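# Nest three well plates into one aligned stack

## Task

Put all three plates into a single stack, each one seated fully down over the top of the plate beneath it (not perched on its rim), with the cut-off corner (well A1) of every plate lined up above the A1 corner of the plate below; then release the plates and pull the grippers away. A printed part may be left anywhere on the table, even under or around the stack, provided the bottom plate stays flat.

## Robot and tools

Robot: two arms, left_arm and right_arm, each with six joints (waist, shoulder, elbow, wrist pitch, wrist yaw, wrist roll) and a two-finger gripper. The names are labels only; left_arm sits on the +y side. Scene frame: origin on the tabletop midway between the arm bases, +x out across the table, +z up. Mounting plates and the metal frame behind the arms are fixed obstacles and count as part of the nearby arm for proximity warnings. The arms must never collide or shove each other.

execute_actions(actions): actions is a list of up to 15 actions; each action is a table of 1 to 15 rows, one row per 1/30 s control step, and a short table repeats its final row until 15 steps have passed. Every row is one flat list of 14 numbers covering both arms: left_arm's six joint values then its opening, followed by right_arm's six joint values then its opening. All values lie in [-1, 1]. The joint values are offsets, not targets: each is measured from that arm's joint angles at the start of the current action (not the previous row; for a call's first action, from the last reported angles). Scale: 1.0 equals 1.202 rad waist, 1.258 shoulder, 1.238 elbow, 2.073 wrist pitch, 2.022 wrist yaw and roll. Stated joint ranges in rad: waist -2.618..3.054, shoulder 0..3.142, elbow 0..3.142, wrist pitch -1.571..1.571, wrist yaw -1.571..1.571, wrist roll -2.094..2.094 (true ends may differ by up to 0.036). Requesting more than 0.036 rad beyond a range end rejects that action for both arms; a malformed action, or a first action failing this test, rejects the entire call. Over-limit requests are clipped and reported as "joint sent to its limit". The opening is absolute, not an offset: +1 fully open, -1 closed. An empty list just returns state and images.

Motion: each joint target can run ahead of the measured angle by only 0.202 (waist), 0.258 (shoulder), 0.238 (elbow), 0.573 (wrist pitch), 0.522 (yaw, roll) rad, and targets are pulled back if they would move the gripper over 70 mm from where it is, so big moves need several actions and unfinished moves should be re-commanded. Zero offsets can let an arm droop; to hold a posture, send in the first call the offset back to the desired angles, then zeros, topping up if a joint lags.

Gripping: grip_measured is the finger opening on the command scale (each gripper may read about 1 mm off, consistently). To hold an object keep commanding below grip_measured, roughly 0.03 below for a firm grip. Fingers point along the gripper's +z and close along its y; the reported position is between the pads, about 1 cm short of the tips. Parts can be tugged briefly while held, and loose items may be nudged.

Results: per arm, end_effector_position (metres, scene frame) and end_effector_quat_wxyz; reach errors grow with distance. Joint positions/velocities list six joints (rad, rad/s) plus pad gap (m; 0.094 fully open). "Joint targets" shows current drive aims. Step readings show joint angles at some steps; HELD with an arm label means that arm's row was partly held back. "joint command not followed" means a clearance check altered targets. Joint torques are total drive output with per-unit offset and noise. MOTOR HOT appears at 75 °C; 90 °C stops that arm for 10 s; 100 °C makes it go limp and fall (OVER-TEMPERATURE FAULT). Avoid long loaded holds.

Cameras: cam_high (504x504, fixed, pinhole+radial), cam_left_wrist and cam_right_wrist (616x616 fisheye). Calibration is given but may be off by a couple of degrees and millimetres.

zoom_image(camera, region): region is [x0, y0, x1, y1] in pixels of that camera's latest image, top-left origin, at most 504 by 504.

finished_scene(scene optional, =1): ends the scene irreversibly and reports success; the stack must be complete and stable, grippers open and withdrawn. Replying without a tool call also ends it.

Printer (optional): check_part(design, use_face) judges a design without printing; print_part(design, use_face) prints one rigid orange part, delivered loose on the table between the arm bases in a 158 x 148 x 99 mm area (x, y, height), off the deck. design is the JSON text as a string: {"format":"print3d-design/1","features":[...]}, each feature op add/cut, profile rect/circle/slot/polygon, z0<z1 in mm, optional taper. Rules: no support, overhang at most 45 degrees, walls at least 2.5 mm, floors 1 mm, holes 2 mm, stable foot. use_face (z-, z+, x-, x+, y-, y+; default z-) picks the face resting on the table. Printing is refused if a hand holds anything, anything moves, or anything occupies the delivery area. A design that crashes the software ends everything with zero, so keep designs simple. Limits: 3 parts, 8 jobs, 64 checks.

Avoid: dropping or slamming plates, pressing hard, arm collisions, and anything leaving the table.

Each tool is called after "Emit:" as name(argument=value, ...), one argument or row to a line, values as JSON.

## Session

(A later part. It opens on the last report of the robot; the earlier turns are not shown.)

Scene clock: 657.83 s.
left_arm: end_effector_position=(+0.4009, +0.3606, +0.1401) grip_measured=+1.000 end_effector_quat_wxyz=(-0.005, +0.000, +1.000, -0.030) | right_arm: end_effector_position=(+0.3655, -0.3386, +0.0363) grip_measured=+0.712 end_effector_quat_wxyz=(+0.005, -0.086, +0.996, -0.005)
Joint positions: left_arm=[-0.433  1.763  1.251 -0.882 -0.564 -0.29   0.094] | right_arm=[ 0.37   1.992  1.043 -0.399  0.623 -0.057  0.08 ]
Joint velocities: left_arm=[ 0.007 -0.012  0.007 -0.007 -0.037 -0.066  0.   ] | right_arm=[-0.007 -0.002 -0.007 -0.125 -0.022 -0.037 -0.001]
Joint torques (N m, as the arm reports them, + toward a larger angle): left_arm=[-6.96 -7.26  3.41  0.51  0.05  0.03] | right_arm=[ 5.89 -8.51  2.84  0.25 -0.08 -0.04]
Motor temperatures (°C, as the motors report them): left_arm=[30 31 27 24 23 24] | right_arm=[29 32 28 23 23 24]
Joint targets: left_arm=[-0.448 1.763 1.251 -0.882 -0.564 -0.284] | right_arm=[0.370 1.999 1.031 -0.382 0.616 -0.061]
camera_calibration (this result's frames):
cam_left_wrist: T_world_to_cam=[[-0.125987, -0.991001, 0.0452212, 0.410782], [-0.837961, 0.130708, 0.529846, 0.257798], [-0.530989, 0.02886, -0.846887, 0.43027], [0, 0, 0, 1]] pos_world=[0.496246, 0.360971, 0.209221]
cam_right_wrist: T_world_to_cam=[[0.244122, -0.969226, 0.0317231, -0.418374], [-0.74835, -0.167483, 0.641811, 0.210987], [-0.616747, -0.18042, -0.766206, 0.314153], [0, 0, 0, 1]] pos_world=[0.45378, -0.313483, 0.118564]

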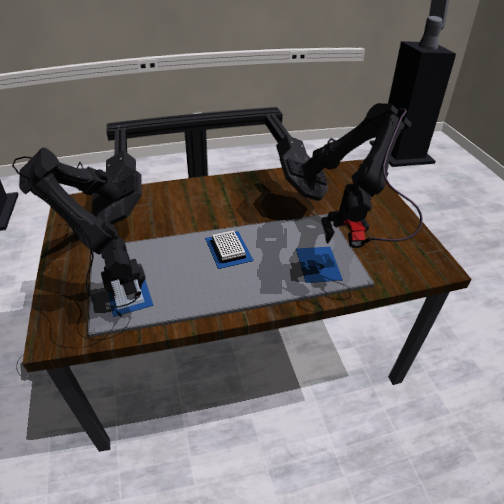

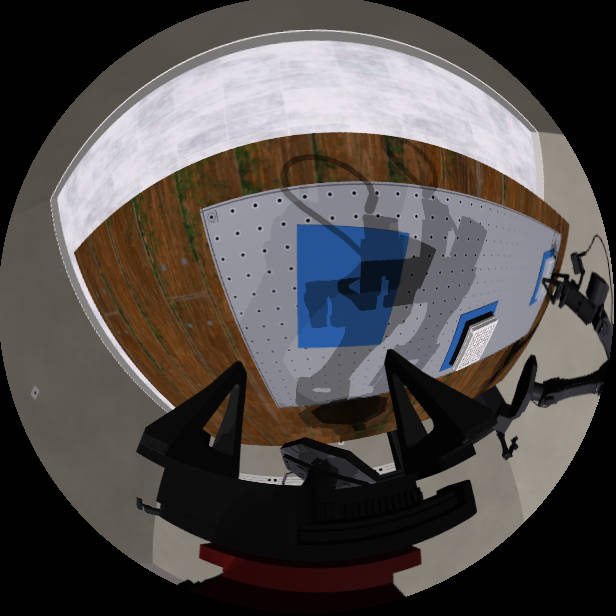

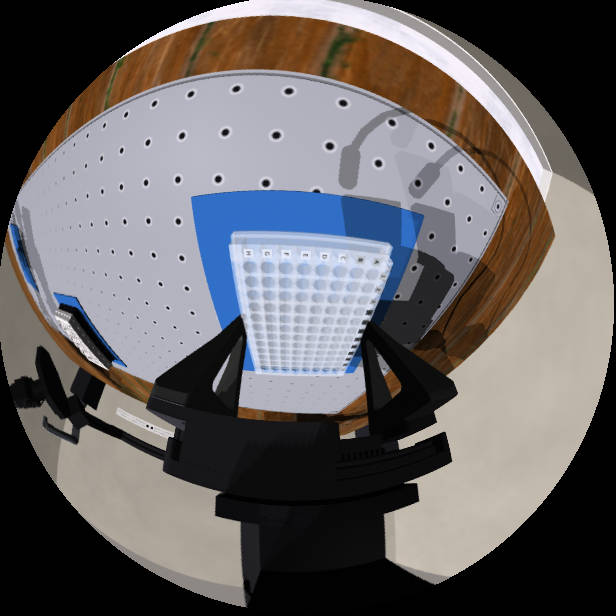

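Emit:
execute_actions(
  actions=[
    [[-0.013,0,0,0,0,0.003,1,0.045,-0.05,0.02,-0.055,0.004,0,0.68]],
    [[0,0,0,0,0,0,1,0,0,0,0,0,-0.3,0.68]],
    [[0,0,0,0,0,0,1,0,0,0,0,0,-0.32,0.68]],
    [[0,0,0,0,0,0,1,0,0,0,0,0,0,0.68]],
  ],
)

Emit:
execute_actions(
  actions=[],
)

Scene clock: 673.83 s.
left_arm: end_effector_position=(+0.4008, +0.3653, +0.1372) grip_measured=+1.000 end_effector_quat_wxyz=(-0.009, -0.006, +1.000, -0.028) | right_arm: end_effector_position=(+0.3605, -0.3369, +0.0583) grip_measured=+0.712 end_effector_quat_wxyz=(-0.001, +0.652, -0.758, +0.003)
Joint positions: left_arm=[-0.418  1.763  1.251 -0.882 -0.564 -0.29   0.094] | right_arm=[ 0.411  1.936  1.043 -0.489  0.624 -1.251  0.08 ]
Joint velocities: left_arm=[ 0.002 -0.007 -0.007 -0.007  0.081 -0.11   0.   ] | right_arm=[-0.017  0.007 -0.017 -0.007 -0.007  0.007 -0.002]
Joint torques (N m, as the arm reports them, + toward a larger angle): left_arm=[-5.92 -7.3   3.38  0.49  0.05 -0.04] | right_arm=[ 5.8  -8.91  3.96  0.11  0.    0.01]
Motor temperatures (°C, as the motors report them): left_arm=[30 31 27 24 23 24] | right_arm=[29 32 28 23 23 24]
Joint targets: left_arm=[-0.423 1.763 1.251 -0.882 -0.564 -0.290] | right_arm=[0.411 1.936 1.043 -0.489 0.624 -1.250]
Step readings (joint positions; steps 1 to 15: 1st action; 16 to 30: 2nd action; 31 to 45: 3rd action; 46 to 60: 4th action):
0: left_arm=[-0.433 1.763 1.251 -0.882 -0.564 -0.290] | right_arm=[0.370 1.992 1.043 -0.399 0.623 -0.057]
1: left_arm=[-0.433 1.763 1.251 -0.882 -0.564 -0.290] | right_arm=[0.372 1.987 1.043 -0.407 0.623 -0.057]
2: left_arm=[-0.433 1.763 1.251 -0.882 -0.564 -0.290] | right_arm=[0.378 1.977 1.043 -0.428 0.624 -0.057]
4: left_arm=[-0.433 1.763 1.251 -0.882 -0.564 -0.290] | right_arm=[0.396 1.954 1.043 -0.456 0.624 -0.057]
8: left_arm=[-0.433 1.763 1.251 -0.882 -0.564 -0.290] | right_arm=[0.411 1.936 1.043 -0.473 0.624 -0.057]
15: left_arm=[-0.433 1.763 1.251 -0.882 -0.564 -0.290] | right_arm=[0.411 1.936 1.043 -0.490 0.624 -0.057]
16: left_arm=[-0.432 1.763 1.251 -0.882 -0.564 -0.290] | right_arm=[0.411 1.936 1.043 -0.490 0.624 -0.130]
17: left_arm=[-0.432 1.763 1.251 -0.882 -0.564 -0.290] | right_arm=[0.411 1.936 1.043 -0.490 0.624 -0.230]
19: left_arm=[-0.429 1.763 1.251 -0.882 -0.564 -0.290] | right_arm=[0.411 1.936 1.043 -0.490 0.624 -0.384]
23: left_arm=[-0.428 1.763 1.251 -0.882 -0.564 -0.290] | right_arm=[0.411 1.936 1.043 -0.490 0.624 -0.546]
30: left_arm=[-0.428 1.763 1.251 -0.882 -0.564 -0.290] | right_arm=[0.411 1.936 1.043 -0.490 0.624 -0.634]
31: left_arm=[-0.427 1.763 1.251 -0.882 -0.564 -0.290] | right_arm=[0.411 1.936 1.043 -0.489 0.624 -0.709]
32: left_arm=[-0.426 1.763 1.251 -0.882 -0.564 -0.290] | right_arm=[0.411 1.936 1.043 -0.489 0.624 -0.809]
34: left_arm=[-0.424 1.763 1.251 -0.882 -0.564 -0.290] | right_arm=[0.411 1.936 1.043 -0.489 0.624 -0.976]
38: left_arm=[-0.422 1.763 1.251 -0.882 -0.564 -0.290] | right_arm=[0.411 1.936 1.043 -0.489 0.624 -1.153]
45: left_arm=[-0.422 1.763 1.251 -0.882 -0.564 -0.290] | right_arm=[0.411 1.936 1.043 -0.489 0.624 -1.249]
46: left_arm=[-0.422 1.763 1.251 -0.882 -0.564 -0.290] | right_arm=[0.411 1.936 1.043 -0.489 0.624 -1.251]
47: left_arm=[-0.421 1.763 1.251 -0.882 -0.564 -0.290] | right_arm=[0.411 1.936 1.043 -0.489 0.624 -1.251]
49: left_arm=[-0.419 1.763 1.251 -0.882 -0.564 -0.290] | right_arm=[0.411 1.936 1.043 -0.489 0.624 -1.251]
53: left_arm=[-0.418 1.763 1.251 -0.882 -0.564 -0.290] | right_arm=[0.411 1.936 1.043 -0.489 0.624 -1.251]
60: Joint positions above
camera_calibration (this result's frames):
cam_left_wrist: T_world_to_cam=[[-0.113548, -0.992679, 0.0411835, 0.411773], [-0.835386, 0.11783, 0.536886, 0.261343], [-0.537808, 0.0265581, -0.842649, 0.430585], [0, 0, 0, 1]] pos_world=[0.49665, 0.366529, 0.205562]
cam_right_wrist: T_world_to_cam=[[0.99676, -0.0762632, 0.0255488, -0.386294], [-0.0745083, -0.755939, 0.650389, -0.248229], [-0.0302874, -0.650185, -0.759172, -0.0418761], [0, 0, 0, 1]] pos_world=[0.365279, -0.244333, 0.139523]

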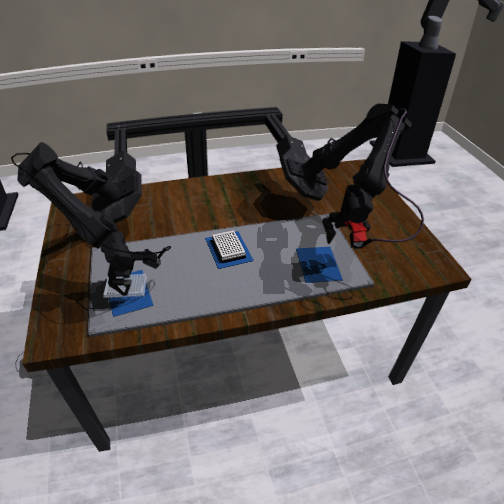

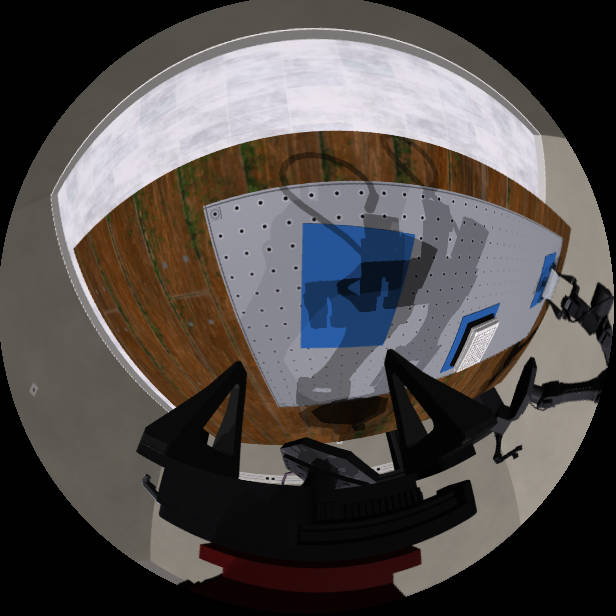

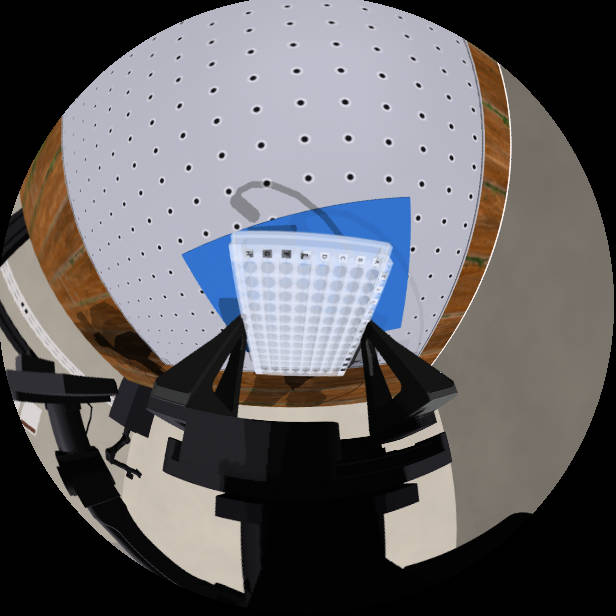

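Scene clock: 673.83 s.
left_arm: end_effector_position=(+0.4008, +0.3653, +0.1372) grip_measured=+1.000 end_effector_quat_wxyz=(-0.009, -0.006, +1.000, -0.028) | right_arm: end_effector_position=(+0.3605, -0.3369, +0.0583) grip_measured=+0.712 end_effector_quat_wxyz=(-0.001, +0.652, -0.758, +0.003)
Joint positions: left_arm=[-0.418  1.763  1.251 -0.882 -0.564 -0.29   0.094] | right_arm=[ 0.411  1.936  1.043 -0.489  0.624 -1.251  0.08 ]
Joint velocities: left_arm=[ 0.002 -0.007 -0.007 -0.007  0.081 -0.11   0.   ] | right_arm=[-0.017  0.007 -0.017 -0.007 -0.007  0.007 -0.002]
Joint torques (N m, as the arm reports them, + toward a larger angle): left_arm=[-5.92 -7.3   3.38  0.49  0.05 -0.04] | right_arm=[ 5.8  -8.91  3.96  0.11  0.    0.01]
Motor temperatures (°C, as the motors report them): left_arm=[30 31 27 24 23 24] | right_arm=[29 32 28 23 23 24]
Joint targets: left_arm=[-0.423 1.763 1.251 -0.882 -0.564 -0.290] | right_arm=[0.411 1.936 1.043 -0.489 0.624 -1.250]
camera_calibration (this result's frames):
cam_left_wrist: T_world_to_cam=[[-0.113548, -0.992679, 0.0411835, 0.411773], [-0.835386, 0.11783, 0.536886, 0.261343], [-0.537808, 0.0265581, -0.842649, 0.430585], [0, 0, 0, 1]] pos_world=[0.49665, 0.366529, 0.205562]
cam_right_wrist: T_world_to_cam=[[0.99676, -0.0762632, 0.0255488, -0.386294], [-0.0745083, -0.755939, 0.650389, -0.248229], [-0.0302874, -0.650185, -0.759172, -0.0418761], [0, 0, 0, 1]] pos_world=[0.365279, -0.244333, 0.139523]

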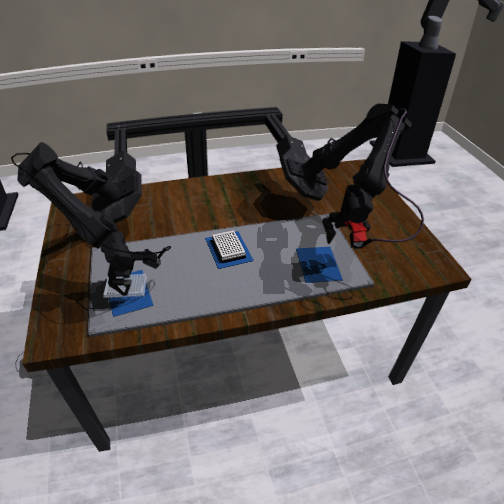

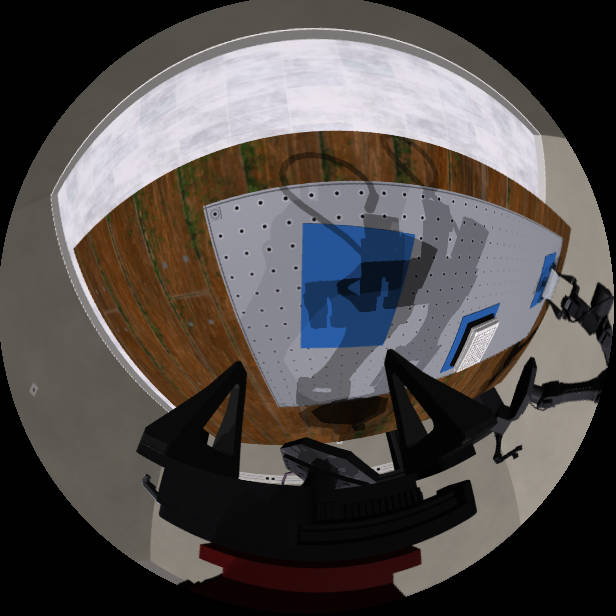

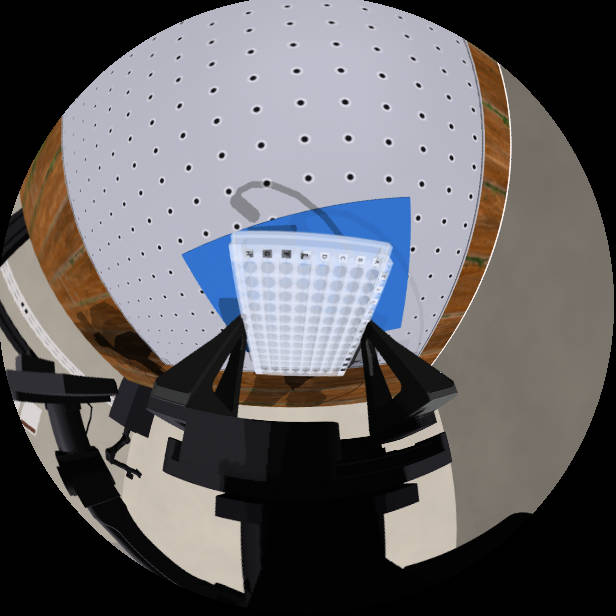

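Descend back: to [.372,1.990,-,-.40].

Emit:
execute_actions(
  actions=[
    [[-0.013,0,0,0,0,0,1,-0.011,0.015,0,0.017,0,0,0.68],[-0.013,0,0,0,0,0,1,-0.016,0.022,0,0.025,0,0,0.68],[-0.013,0,0,0,0,0,1,-0.022,0.03,0,0.034,0,0,0.68],[-0.013,0,0,0,0,0,1,-0.027,0.037,0,0.043,0,0,0.68],[-0.013,0,0,0,0,0,1,-0.032,0.043,0,0.051,0,0,0.68]],
  ],
)

Scene clock: 686.63 s.
left_arm: end_effector_position=(+0.4008, +0.3653, +0.1372) grip_measured=+1.000 end_effector_quat_wxyz=(-0.009, -0.006, +1.000, -0.028) | right_arm: end_effector_position=(+0.3664, -0.3403, +0.0388) grip_measured=+0.712 end_effector_quat_wxyz=(-0.002, +0.631, -0.776, +0.009)
Joint positions: left_arm=[-0.418  1.763  1.251 -0.882 -0.564 -0.29   0.094] | right_arm=[ 0.37   1.982  1.043 -0.404  0.624 -1.251  0.08 ]
Joint velocities: left_arm=[-0.007  0.002 -0.002 -0.022 -0.037  0.051  0.   ] | right_arm=[-0.002 -0.017 -0.002  0.095 -0.051 -0.037 -0.   ]
Joint torques (N m, as the arm reports them, + toward a larger angle): left_arm=[-6.93 -7.31  3.41  0.49  0.05 -0.03] | right_arm=[ 6.24 -8.52  3.74  0.25 -0.02 -0.01]
Motor temperatures (°C, as the motors report them): left_arm=[29 31 27 24 23 24] | right_arm=[29 33 29 23 23 24]
Joint targets: left_arm=[-0.433 1.763 1.251 -0.882 -0.564 -0.290] | right_arm=[0.373 1.989 1.043 -0.384 0.624 -1.251]
Step readings (joint positions):
0: left_arm=[-0.418 1.763 1.251 -0.882 -0.564 -0.290] | right_arm=[0.411 1.936 1.043 -0.489 0.624 -1.251]
1: left_arm=[-0.418 1.763 1.251 -0.882 -0.564 -0.290] | right_arm=[0.410 1.936 1.043 -0.488 0.624 -1.251]
2: left_arm=[-0.418 1.763 1.251 -0.882 -0.564 -0.290] | right_arm=[0.408 1.937 1.043 -0.483 0.624 -1.251]
4: left_arm=[-0.418 1.763 1.251 -0.882 -0.564 -0.290] | right_arm=[0.398 1.948 1.043 -0.462 0.624 -1.251]
8: left_arm=[-0.418 1.763 1.251 -0.882 -0.564 -0.290] | right_arm=[0.373 1.978 1.043 -0.424 0.624 -1.251]
15: Joint positions above
camera_calibration (this result's frames):
cam_left_wrist: T_world_to_cam=[[-0.113548, -0.992679, 0.0411835, 0.411773], [-0.835386, 0.11783, 0.536886, 0.261343], [-0.537808, 0.0265581, -0.842649, 0.430585], [0, 0, 0, 1]] pos_world=[0.49665, 0.366529, 0.205562]
cam_right_wrist: T_world_to_cam=[[0.990789, -0.130664, 0.0355653, -0.408718], [-0.121899, -0.746177, 0.654492, -0.217173], [-0.0589807, -0.652799, -0.755232, -0.0492241], [0, 0, 0, 1]] pos_world=[0.375577, -0.247588, 0.119498]

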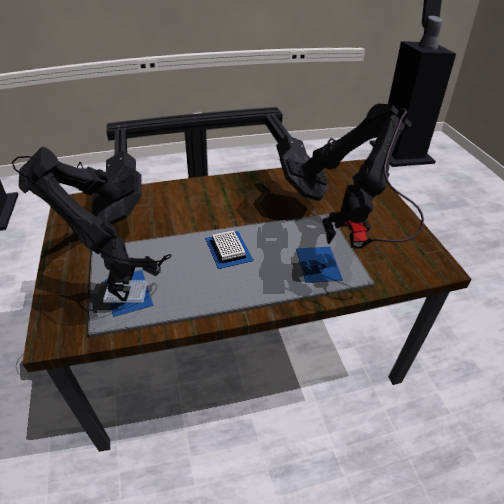

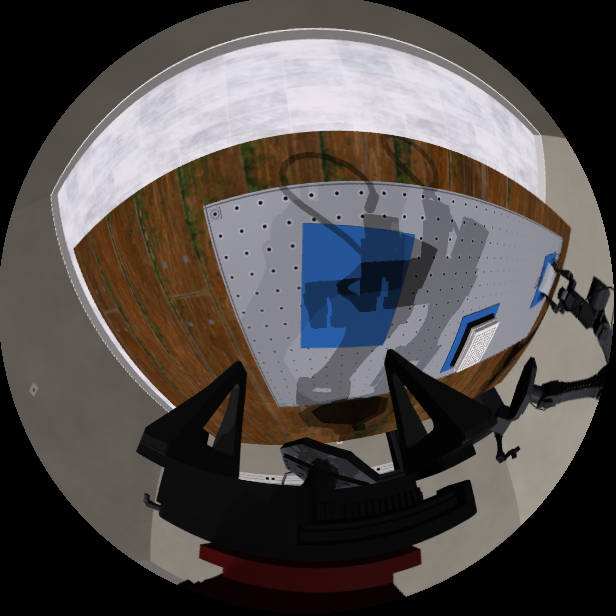

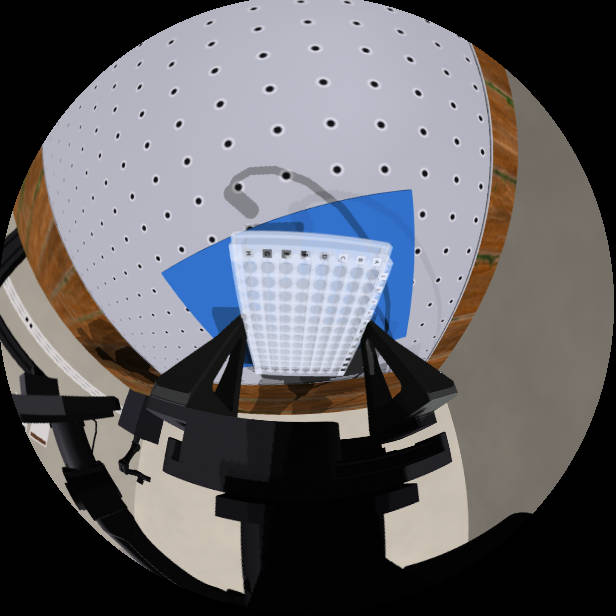

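Emit:
execute_actions(
  actions=[
    [[-0.013,0,0,0,0,0,1,0,0.011,0,0.009,0,0,0.68]],
    [[-0.013,0,0,0,0,0,1,0,0,0,0,0,0,1]],
    [[-0.013,0,0,0,0,0,1,0.045,-0.05,0,-0.055,0,0,1]],
    [[-0.013,0,0,0,0,0,1,0.01,0,0,0,0,0.6,1]],
    [[-0.013,0,0,0,0,0,1,0.01,0,0,0,0,0.6,1]],
  ],
)

Scene clock: 696.37 s.
left_arm: end_effector_position=(+0.4008, +0.3653, +0.1372) grip_measured=+1.000 end_effector_quat_wxyz=(-0.009, -0.006, +1.000, -0.028) | right_arm: end_effector_position=(+0.3634, -0.3377, +0.0615) grip_measured=+1.000 end_effector_quat_wxyz=(+0.008, +0.397, +0.918, +0.003)
Joint positions: left_arm=[-0.418  1.763  1.251 -0.882 -0.564 -0.29   0.094] | right_arm=[ 0.413  1.924  1.043 -0.487  0.624  0.98   0.094]
Joint velocities: left_arm=[-0.012  0.007 -0.017 -0.037 -0.007  0.051  0.   ] | right_arm=[ 0.012 -0.002 -0.012  0.022 -0.007  0.623  0.   ]
Joint torques (N m, as the arm reports them, + toward a larger angle): left_arm=[-6.92 -7.31  3.39  0.49  0.04 -0.03] | right_arm=[ 6.74 -8.93  4.14  0.14 -0.01  0.07]
Motor temperatures (°C, as the motors report them): left_arm=[29 31 27 24 23 24] | right_arm=[29 33 29 23 23 24]
Joint targets: left_arm=[-0.433 1.763 1.251 -0.882 -0.564 -0.290] | right_arm=[0.425 1.924 1.043 -0.486 0.625 1.077]
Step readings (joint positions; steps 1 to 15: 1st action; 16 to 30: 2nd action; 31 to 45: 3rd action; 46 to 60: 4th action; 61 to 75: 5th action):
0: left_arm=[-0.418 1.763 1.251 -0.882 -0.564 -0.290] | right_arm=[0.370 1.982 1.043 -0.399 0.624 -1.251]
1: left_arm=[-0.418 1.763 1.251 -0.882 -0.564 -0.290] | right_arm=[0.370 1.982 1.043 -0.399 0.624 -1.251]
2: left_arm=[-0.418 1.763 1.251 -0.882 -0.564 -0.290] | right_arm=[0.370 1.982 1.043 -0.399 0.624 -1.251]
4: left_arm=[-0.418 1.763 1.251 -0.882 -0.564 -0.290] | right_arm=[0.370 1.982 1.043 -0.399 0.624 -1.251]
8: left_arm=[-0.418 1.763 1.251 -0.882 -0.564 -0.290] | right_arm=[0.370 1.982 1.043 -0.399 0.624 -1.251]
15: left_arm=[-0.418 1.763 1.251 -0.882 -0.564 -0.290] | right_arm=[0.370 1.982 1.043 -0.399 0.624 -1.251]
16: left_arm=[-0.418 1.763 1.251 -0.882 -0.564 -0.290] | right_arm=[0.370 1.982 1.043 -0.399 0.624 -1.251]
17: left_arm=[-0.418 1.763 1.251 -0.882 -0.564 -0.290] | right_arm=[0.370 1.982 1.043 -0.399 0.624 -1.251]
19: left_arm=[-0.418 1.763 1.251 -0.882 -0.564 -0.290] | right_arm=[0.370 1.982 1.043 -0.399 0.624 -1.251]
23: left_arm=[-0.418 1.763 1.251 -0.882 -0.564 -0.290] | right_arm=[0.370 1.982 1.043 -0.399 0.624 -1.251]
30: left_arm=[-0.418 1.763 1.251 -0.882 -0.564 -0.290] | right_arm=[0.370 1.982 1.043 -0.399 0.624 -1.251]
31: left_arm=[-0.418 1.763 1.251 -0.882 -0.564 -0.290] | right_arm=[0.373 1.978 1.043 -0.407 0.625 -1.251]
32: left_arm=[-0.418 1.763 1.251 -0.882 -0.564 -0.290] | right_arm=[0.379 1.967 1.043 -0.427 0.625 -1.251]
34: left_arm=[-0.418 1.763 1.251 -0.882 -0.564 -0.290] | right_arm=[0.397 1.943 1.043 -0.454 0.625 -1.251]
38: left_arm=[-0.418 1.763 1.251 -0.882 -0.564 -0.290] | right_arm=[0.413 1.924 1.043 -0.470 0.625 -1.251]
45: left_arm=[-0.418 1.763 1.251 -0.882 -0.564 -0.290] | right_arm=[0.413 1.924 1.043 -0.486 0.625 -1.251]
46: left_arm=[-0.418 1.763 1.251 -0.882 -0.564 -0.290] | right_arm=[0.413 1.924 1.043 -0.487 0.625 -1.177]
47: left_arm=[-0.418 1.763 1.251 -0.882 -0.564 -0.290] | right_arm=[0.413 1.924 1.043 -0.487 0.625 -1.078]
49: left_arm=[-0.418 1.763 1.251 -0.882 -0.564 -0.290] | right_arm=[0.413 1.924 1.043 -0.487 0.625 -0.881]
53: left_arm=[-0.418 1.763 1.251 -0.882 -0.564 -0.290] | right_arm=[0.413 1.924 1.043 -0.487 0.625 -0.488]
60: left_arm=[-0.418 1.763 1.251 -0.882 -0.564 -0.290] | right_arm=[0.413 1.924 1.043 -0.487 0.625 -0.136]
61: left_arm=[-0.418 1.763 1.251 -0.882 -0.564 -0.290] | right_arm=[0.413 1.924 1.043 -0.487 0.624 -0.057]
62: left_arm=[-0.418 1.763 1.251 -0.882 -0.564 -0.290] | right_arm=[0.413 1.924 1.043 -0.487 0.625 0.043]
64: left_arm=[-0.418 1.763 1.251 -0.882 -0.564 -0.290] | right_arm=[0.413 1.924 1.043 -0.487 0.624 0.239]
68: left_arm=[-0.418 1.763 1.251 -0.882 -0.564 -0.290] | right_arm=[0.413 1.924 1.043 -0.487 0.624 0.632]
75: Joint positions above
camera_calibration (this result's frames):
cam_left_wrist: T_world_to_cam=[[-0.113548, -0.992679, 0.0411835, 0.411773], [-0.835386, 0.11783, 0.536886, 0.261343], [-0.537808, 0.0265581, -0.842649, 0.430585], [0, 0, 0, 1]] pos_world=[0.49665, 0.366529, 0.205562]
cam_right_wrist: T_world_to_cam=[[-0.676657, -0.736255, 0.00800857, -0.00302313], [-0.563275, 0.524623, 0.638351, 0.360072], [-0.47419, 0.427434, -0.769704, 0.486003], [0, 0, 0, 1]] pos_world=[0.431232, -0.398862, 0.144251]

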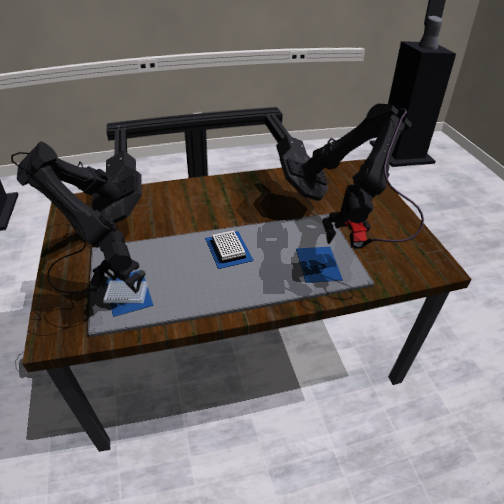

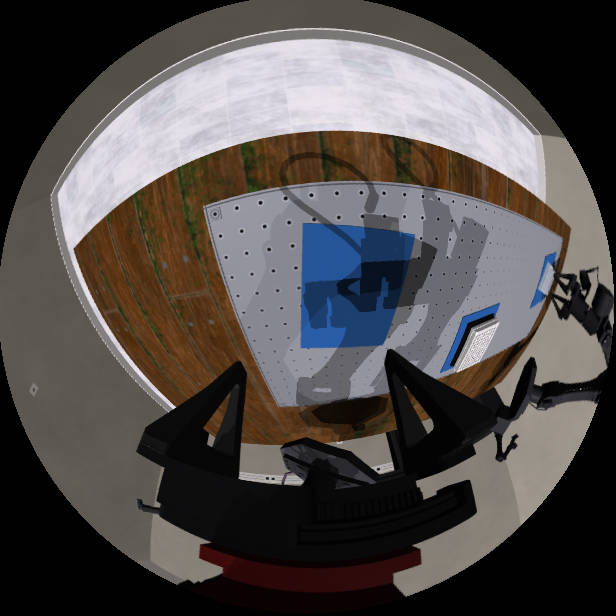

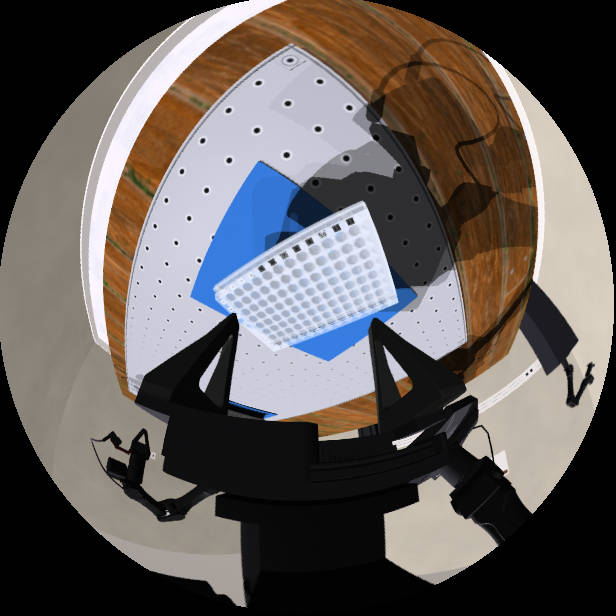

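Roll to 1.897 (delta .917 → .4535).

Emit:
execute_actions(
  actions=[
    [[-0.013,0,0,0,0,0,1,0.01,0,0,0,0,0.4535,1]],
  ],
)

Emit:
execute_actions(
  actions=[],
)

Scene clock: 701.23 s.
left_arm: end_effector_position=(+0.4008, +0.3653, +0.1372) grip_measured=+1.000 end_effector_quat_wxyz=(-0.009, -0.006, +1.000, -0.028) | right_arm: end_effector_position=(+0.3634, -0.3377, +0.0615) grip_measured=+1.000 end_effector_quat_wxyz=(+0.006, +0.748, +0.664, +0.007)
Joint positions: left_arm=[-0.418  1.763  1.251 -0.882 -0.564 -0.29   0.094] | right_arm=[ 0.413  1.924  1.043 -0.487  0.624  1.853  0.094]
Joint velocities: left_arm=[ 0.007 -0.007 -0.022 -0.037  0.037  0.022  0.   ] | right_arm=[-0.002 -0.012 -0.007 -0.051  0.022  0.212  0.   ]
Joint torques (N m, as the arm reports them, + toward a larger angle): left_arm=[-6.94 -7.3   3.38  0.49  0.05 -0.03] | right_arm=[ 6.76 -8.85  4.01  0.13 -0.01  0.06]
Motor temperatures (°C, as the motors report them): left_arm=[29 31 27 24 23 24] | right_arm=[29 33 29 23 23 24]
Joint targets: left_arm=[-0.433 1.763 1.251 -0.882 -0.564 -0.290] | right_arm=[0.425 1.924 1.043 -0.487 0.625 1.897]
Step readings (joint positions):
0: left_arm=[-0.418 1.763 1.251 -0.882 -0.564 -0.290] | right_arm=[0.413 1.924 1.043 -0.487 0.624 1.071]
1: left_arm=[-0.418 1.763 1.251 -0.882 -0.564 -0.290] | right_arm=[0.413 1.924 1.043 -0.487 0.624 1.145]
2: left_arm=[-0.418 1.763 1.251 -0.882 -0.564 -0.290] | right_arm=[0.413 1.924 1.043 -0.487 0.624 1.244]
4: left_arm=[-0.418 1.763 1.251 -0.882 -0.564 -0.290] | right_arm=[0.413 1.924 1.043 -0.487 0.624 1.441]
8: left_arm=[-0.418 1.763 1.251 -0.882 -0.564 -0.290] | right_arm=[0.413 1.924 1.043 -0.487 0.624 1.707]
15: Joint positions above
camera_calibration (this result's frames):
cam_left_wrist: T_world_to_cam=[[-0.113548, -0.992679, 0.0411835, 0.411773], [-0.835386, 0.11783, 0.536886, 0.261343], [-0.537808, 0.0265581, -0.842649, 0.430585], [0, 0, 0, 1]] pos_world=[0.49665, 0.366529, 0.205562]
cam_right_wrist: T_world_to_cam=[[-0.999, 0.0446761, 0.00188718, 0.378209], [0.0352159, 0.760049, 0.64891, 0.221431], [0.0275564, 0.648328, -0.760862, 0.377718], [0, 0, 0, 1]] pos_world=[0.359624, -0.43008, 0.142989]

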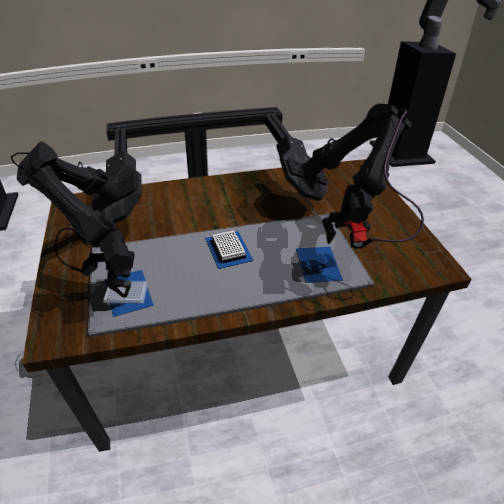

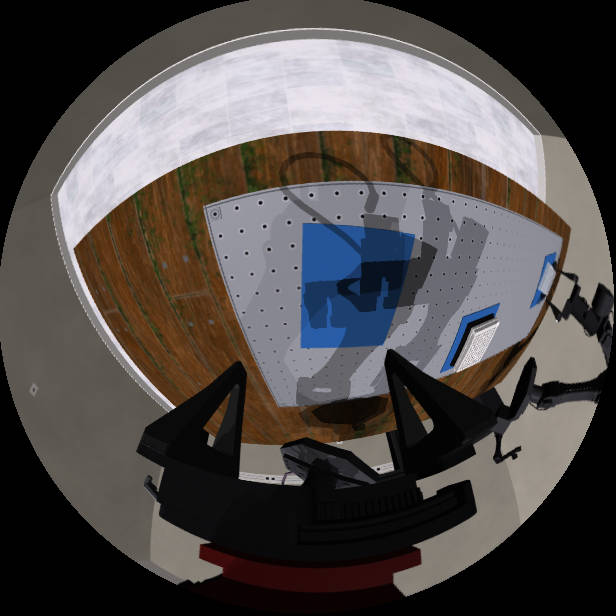

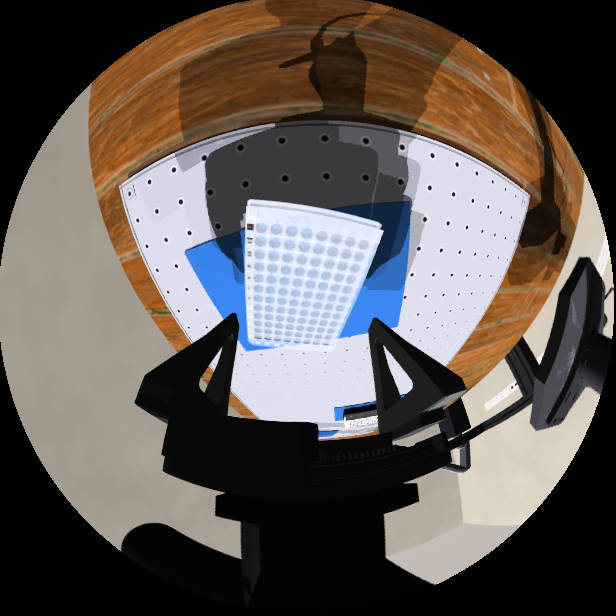

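Scene clock: 701.23 s.
left_arm: end_effector_position=(+0.4008, +0.3653, +0.1372) grip_measured=+1.000 end_effector_quat_wxyz=(-0.009, -0.006, +1.000, -0.028) | right_arm: end_effector_position=(+0.3634, -0.3377, +0.0615) grip_measured=+1.000 end_effector_quat_wxyz=(+0.006, +0.748, +0.664, +0.007)
Joint positions: left_arm=[-0.418  1.763  1.251 -0.882 -0.564 -0.29   0.094] | right_arm=[ 0.413  1.924  1.043 -0.487  0.624  1.853  0.094]
Joint velocities: left_arm=[ 0.007 -0.007 -0.022 -0.037  0.037  0.022  0.   ] | right_arm=[-0.002 -0.012 -0.007 -0.051  0.022  0.212  0.   ]
Joint torques (N m, as the arm reports them, + toward a larger angle): left_arm=[-6.94 -7.3   3.38  0.49  0.05 -0.03] | right_arm=[ 6.76 -8.85  4.01  0.13 -0.01  0.06]
Motor temperatures (°C, as the motors report them): left_arm=[29 31 27 24 23 24] | right_arm=[29 33 29 23 23 24]
Joint targets: left_arm=[-0.433 1.763 1.251 -0.882 -0.564 -0.290] | right_arm=[0.425 1.924 1.043 -0.487 0.625 1.897]
camera_calibration (this result's frames):
cam_left_wrist: T_world_to_cam=[[-0.113548, -0.992679, 0.0411835, 0.411773], [-0.835386, 0.11783, 0.536886, 0.261343], [-0.537808, 0.0265581, -0.842649, 0.430585], [0, 0, 0, 1]] pos_world=[0.49665, 0.366529, 0.205562]
cam_right_wrist: T_world_to_cam=[[-0.999, 0.0446761, 0.00188718, 0.378209], [0.0352159, 0.760049, 0.64891, 0.221431], [0.0275564, 0.648328, -0.760862, 0.377718], [0, 0, 0, 1]] pos_world=[0.359624, -0.43008, 0.142989]

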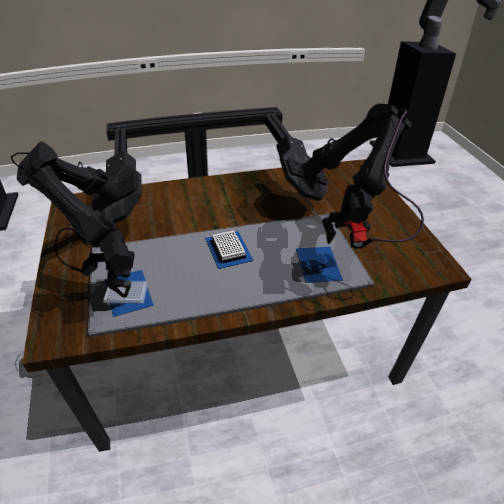

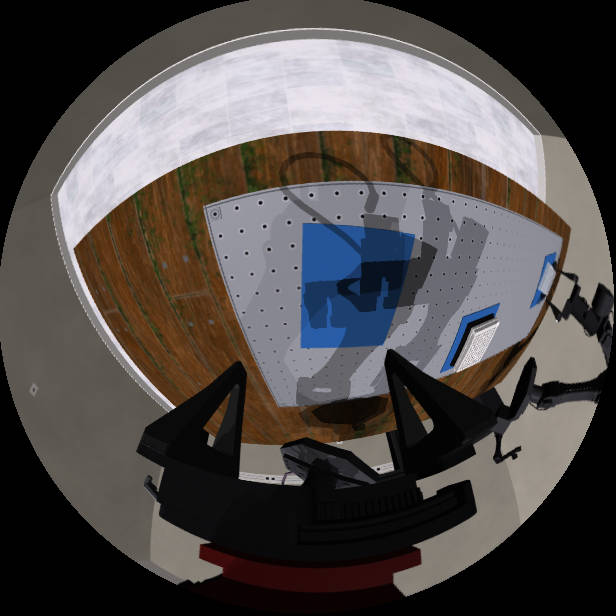

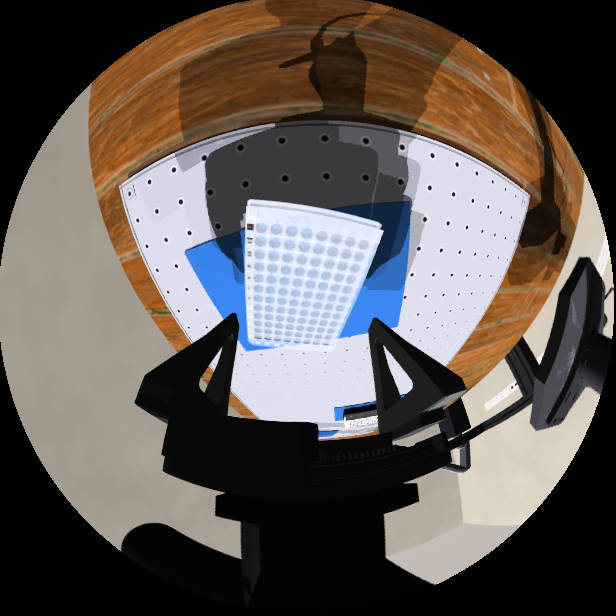

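Descend: targets waist .373, sh 1.997, wp −.382; waist first.

Emit:
execute_actions(
  actions=[
    [[-0.013,0,0,0,0,0,1,-0.033,0.01,0,0.02,0,0.022,1],[-0.013,0,0,0,0,0,1,-0.033,0.02,0,0.03,0,0.022,1],[-0.013,0,0,0,0,0,1,-0.033,0.03,0,0.04,0,0.022,1],[-0.013,0,0,0,0,0,1,-0.033,0.04,0,0.05,0,0.022,1],[-0.013,0,0,0,0,0,1,-0.033,0.05,0,0.05,0,0.022,1],[-0.013,0,0,0,0,0,1,-0.033,0.058,0,0.05,0,0.022,1]],
  ],
)

Scene clock: 707.93 s.
left_arm: end_effector_position=(+0.4008, +0.3653, +0.1372) grip_measured=+1.000 end_effector_quat_wxyz=(-0.009, -0.006, +1.000, -0.028) | right_arm: end_effector_position=(+0.3653, -0.3381, +0.0368) grip_measured=+1.000 end_effector_quat_wxyz=(+0.007, +0.775, +0.632, +0.002)
Joint positions: left_arm=[-0.418  1.763  1.251 -0.882 -0.564 -0.29   0.094] | right_arm=[ 0.371  1.991  1.043 -0.401  0.622  1.891  0.094]
Joint velocities: left_arm=[-0.012  0.002 -0.017  0.037  0.007  0.051  0.   ] | right_arm=[ 0.012 -0.002  0.002 -0.081  0.007 -0.037  0.   ]
Joint torques (N m, as the arm reports them, + toward a larger angle): left_arm=[-6.94 -7.31  3.38  0.49  0.04 -0.04] | right_arm=[ 6.06 -8.64  3.72  0.26  0.08  0.07]
Motor temperatures (°C, as the motors report them): left_arm=[30 31 27 24 23 24] | right_arm=[29 33 29 23 23 24]
Joint targets: left_arm=[-0.433 1.763 1.251 -0.882 -0.564 -0.290] | right_arm=[0.373 1.997 1.043 -0.383 0.625 1.897]
Step readings (joint positions):
0: left_arm=[-0.418 1.763 1.251 -0.882 -0.564 -0.290] | right_arm=[0.413 1.924 1.043 -0.487 0.624 1.891]
1: left_arm=[-0.418 1.763 1.251 -0.882 -0.564 -0.290] | right_arm=[0.410 1.924 1.043 -0.484 0.623 1.891]
2: left_arm=[-0.418 1.763 1.251 -0.882 -0.564 -0.290] | right_arm=[0.404 1.926 1.043 -0.477 0.623 1.891]
4: left_arm=[-0.418 1.763 1.251 -0.882 -0.564 -0.290] | right_arm=[0.386 1.936 1.043 -0.452 0.623 1.891]
8: left_arm=[-0.418 1.763 1.251 -0.882 -0.564 -0.290] | right_arm=[0.371 1.978 1.043 -0.415 0.623 1.891]
15: Joint positions above
camera_calibration (this result's frames):
cam_left_wrist: T_world_to_cam=[[-0.113548, -0.992679, 0.0411835, 0.411773], [-0.835386, 0.11783, 0.536886, 0.261343], [-0.537808, 0.0265581, -0.842649, 0.430585], [0, 0, 0, 1]] pos_world=[0.49665, 0.366529, 0.205562]
cam_right_wrist: T_world_to_cam=[[-0.991804, 0.127531, 0.00778594, 0.405374], [0.102579, 0.758461, 0.643595, 0.212741], [0.0761731, 0.639119, -0.765326, 0.338404], [0, 0, 0, 1]] pos_world=[0.354451, -0.429334, 0.118914]

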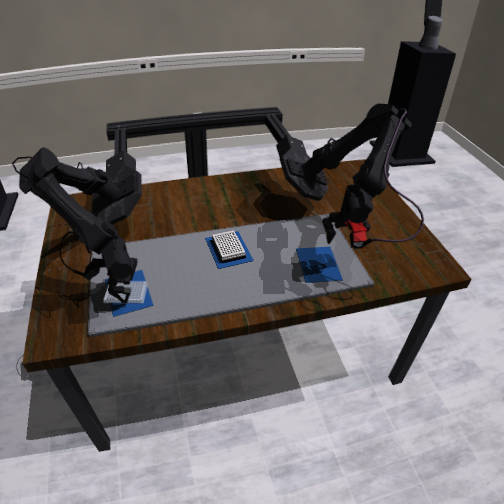

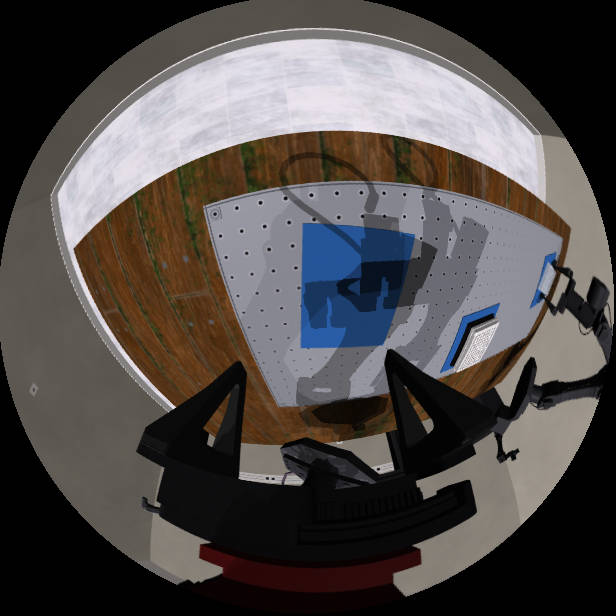

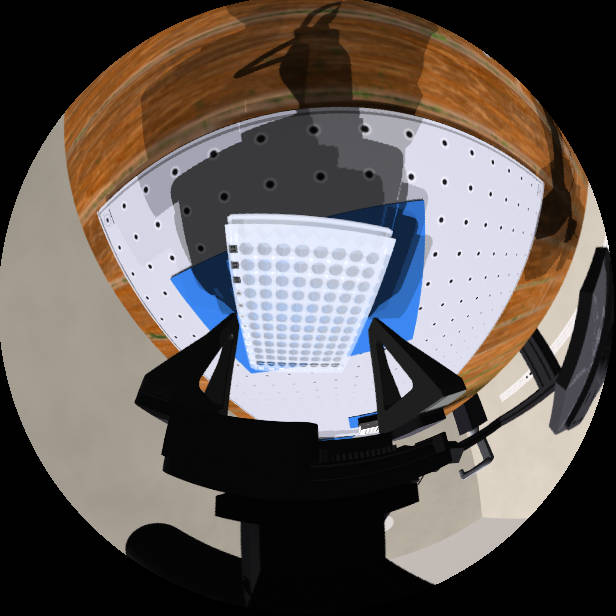

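Emit:
execute_actions(
  actions=[
    [[-0.013,0,0,0,0,0,1,0,0.004,0,0.008,0,0,0.68]],
    [[-0.013,0,0,0,0,0,1,0.045,-0.05,0.02,-0.055,0,0,0.68]],
    [[-0.013,0,0,0,0,0,1,0.04,-0.02,0.04,-0.05,0,-0.02,0.68],[-0.013,0,0,0,0,0,1,0.06,-0.03,0.06,-0.075,0,-0.04,0.68],[-0.013,0,0,0,0,0,1,0.08,-0.04,0.08,-0.1,0,-0.06,0.68],[-0.013,0,0,0,0,0,1,0.1,-0.05,0.1,-0.125,0,-0.08,0.68],[-0.013,0,0,0,0,0,1,0.12,-0.06,0.12,-0.15,0.01,-0.1,0.68],[-0.013,0,0,0,0,0,1,0.14,-0.07,0.14,-0.175,0.01,-0.12,0.68],[-0.013,0,0,0,0,0,1,0.16,-0.075,0.15,-0.2,0.01,-0.14,0.68]],
  ],
)

Scene clock: 725.23 s.
left_arm: end_effector_position=(+0.4008, +0.3653, +0.1372) grip_measured=+1.000 end_effector_quat_wxyz=(-0.009, -0.006, +1.000, -0.028) | right_arm: end_effector_position=(+0.3769, -0.3137, +0.1506) grip_measured=+0.710 end_effector_quat_wxyz=(+0.010, +0.593, +0.804, +0.033)
Joint positions: left_arm=[-0.418  1.763  1.251 -0.882 -0.564 -0.29   0.094] | right_arm=[ 0.607  1.835  1.217 -0.829  0.626  1.636  0.08 ]
Joint velocities: left_arm=[-0.002  0.002 -0.007 -0.007  0.007  0.051  0.   ] | right_arm=[-0.022  0.002  0.007 -0.344  0.022 -0.066  0.001]
Joint torques (N m, as the arm reports them, + toward a larger angle): left_arm=[-6.95 -7.29  3.38  0.49  0.05 -0.04] | right_arm=[ 5.88 -7.57  5.84  0.09  0.13 -0.07]
Motor temperatures (°C, as the motors report them): left_arm=[30 31 27 24 23 24] | right_arm=[29 33 29 23 23 24]
Joint targets: left_arm=[-0.433 1.763 1.251 -0.882 -0.564 -0.290] | right_arm=[0.606 1.840 1.229 -0.892 0.642 1.608]
Step readings (joint positions; steps 1 to 15: 1st action; 16 to 30: 2nd action; 31 to 45: 3rd action):
0: left_arm=[-0.418 1.763 1.251 -0.882 -0.564 -0.290] | right_arm=[0.371 1.991 1.043 -0.395 0.622 1.891]
1: left_arm=[-0.418 1.763 1.251 -0.882 -0.564 -0.290] | right_arm=[0.371 1.991 1.043 -0.395 0.622 1.891]
2: left_arm=[-0.418 1.763 1.251 -0.882 -0.564 -0.290] | right_arm=[0.371 1.991 1.043 -0.395 0.622 1.891]
4: left_arm=[-0.418 1.763 1.251 -0.882 -0.564 -0.290] | right_arm=[0.371 1.991 1.043 -0.395 0.622 1.891]
8: left_arm=[-0.418 1.763 1.251 -0.882 -0.564 -0.290] | right_arm=[0.371 1.991 1.043 -0.395 0.622 1.891]
15: left_arm=[-0.418 1.763 1.251 -0.882 -0.564 -0.290] | right_arm=[0.371 1.991 1.043 -0.395 0.622 1.891]
16: left_arm=[-0.418 1.763 1.251 -0.882 -0.564 -0.290] | right_arm=[0.374 1.986 1.043 -0.402 0.622 1.891]
17: left_arm=[-0.418 1.763 1.251 -0.882 -0.564 -0.290] | right_arm=[0.380 1.976 1.043 -0.422 0.622 1.891]
19: left_arm=[-0.418 1.763 1.251 -0.882 -0.564 -0.290] | right_arm=[0.398 1.952 1.043 -0.447 0.622 1.891]
23: left_arm=[-0.418 1.763 1.251 -0.882 -0.564 -0.290] | right_arm=[0.414 1.934 1.043 -0.462 0.622 1.891]
30: left_arm=[-0.418 1.763 1.251 -0.882 -0.564 -0.290] | right_arm=[0.414 1.934 1.043 -0.478 0.622 1.891]
31: left_arm=[-0.418 1.763 1.251 -0.882 -0.564 -0.290] | right_arm=[0.416 1.933 1.046 -0.488 0.622 1.886]
32: left_arm=[-0.418 1.763 1.251 -0.882 -0.564 -0.290] | right_arm=[0.424 1.932 1.054 -0.512 0.622 1.875]
34: left_arm=[-0.418 1.763 1.251 -0.882 -0.564 -0.290] | right_arm=[0.457 1.920 1.085 -0.579 0.621 1.835]
38: left_arm=[-0.418 1.763 1.251 -0.882 -0.564 -0.290] | right_arm=[0.565 1.870 1.181 -0.726 0.623 1.722]
45: Joint positions above
camera_calibration (this result's frames):
cam_left_wrist: T_world_to_cam=[[-0.113548, -0.992679, 0.0411835, 0.411773], [-0.835386, 0.11783, 0.536886, 0.261343], [-0.537808, 0.0265581, -0.842649, 0.430585], [0, 0, 0, 1]] pos_world=[0.49665, 0.366529, 0.205562]
cam_right_wrist: T_world_to_cam=[[-0.930129, -0.364162, -0.0473934, 0.24367], [-0.302391, 0.686263, 0.661515, 0.247106], [-0.208375, 0.629626, -0.748432, 0.510831], [0, 0, 0, 1]] pos_world=[0.407811, -0.402476, 0.230406]

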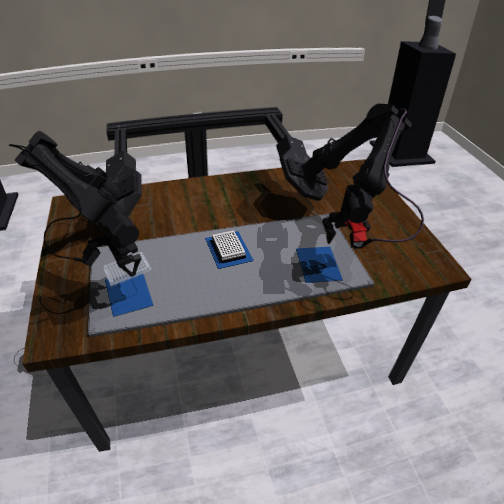

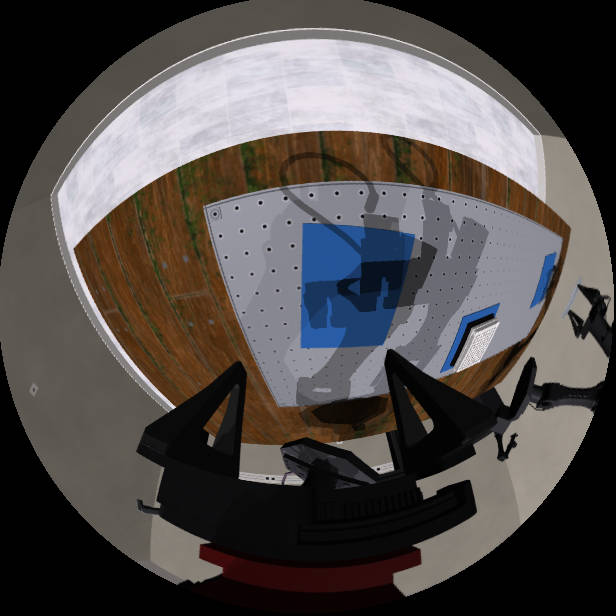

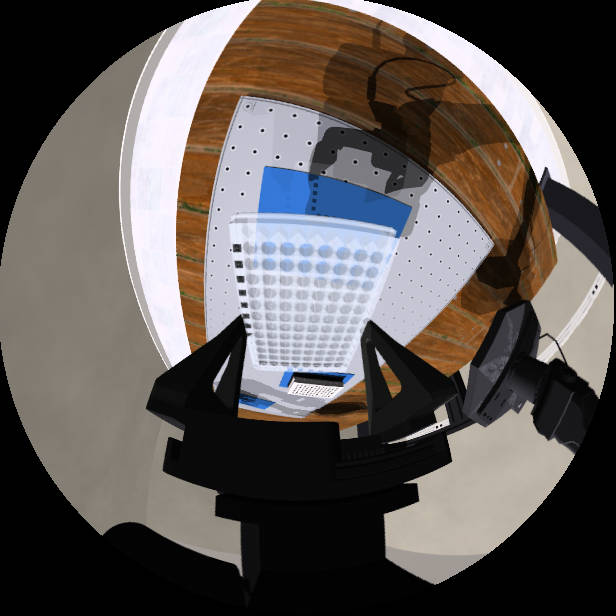

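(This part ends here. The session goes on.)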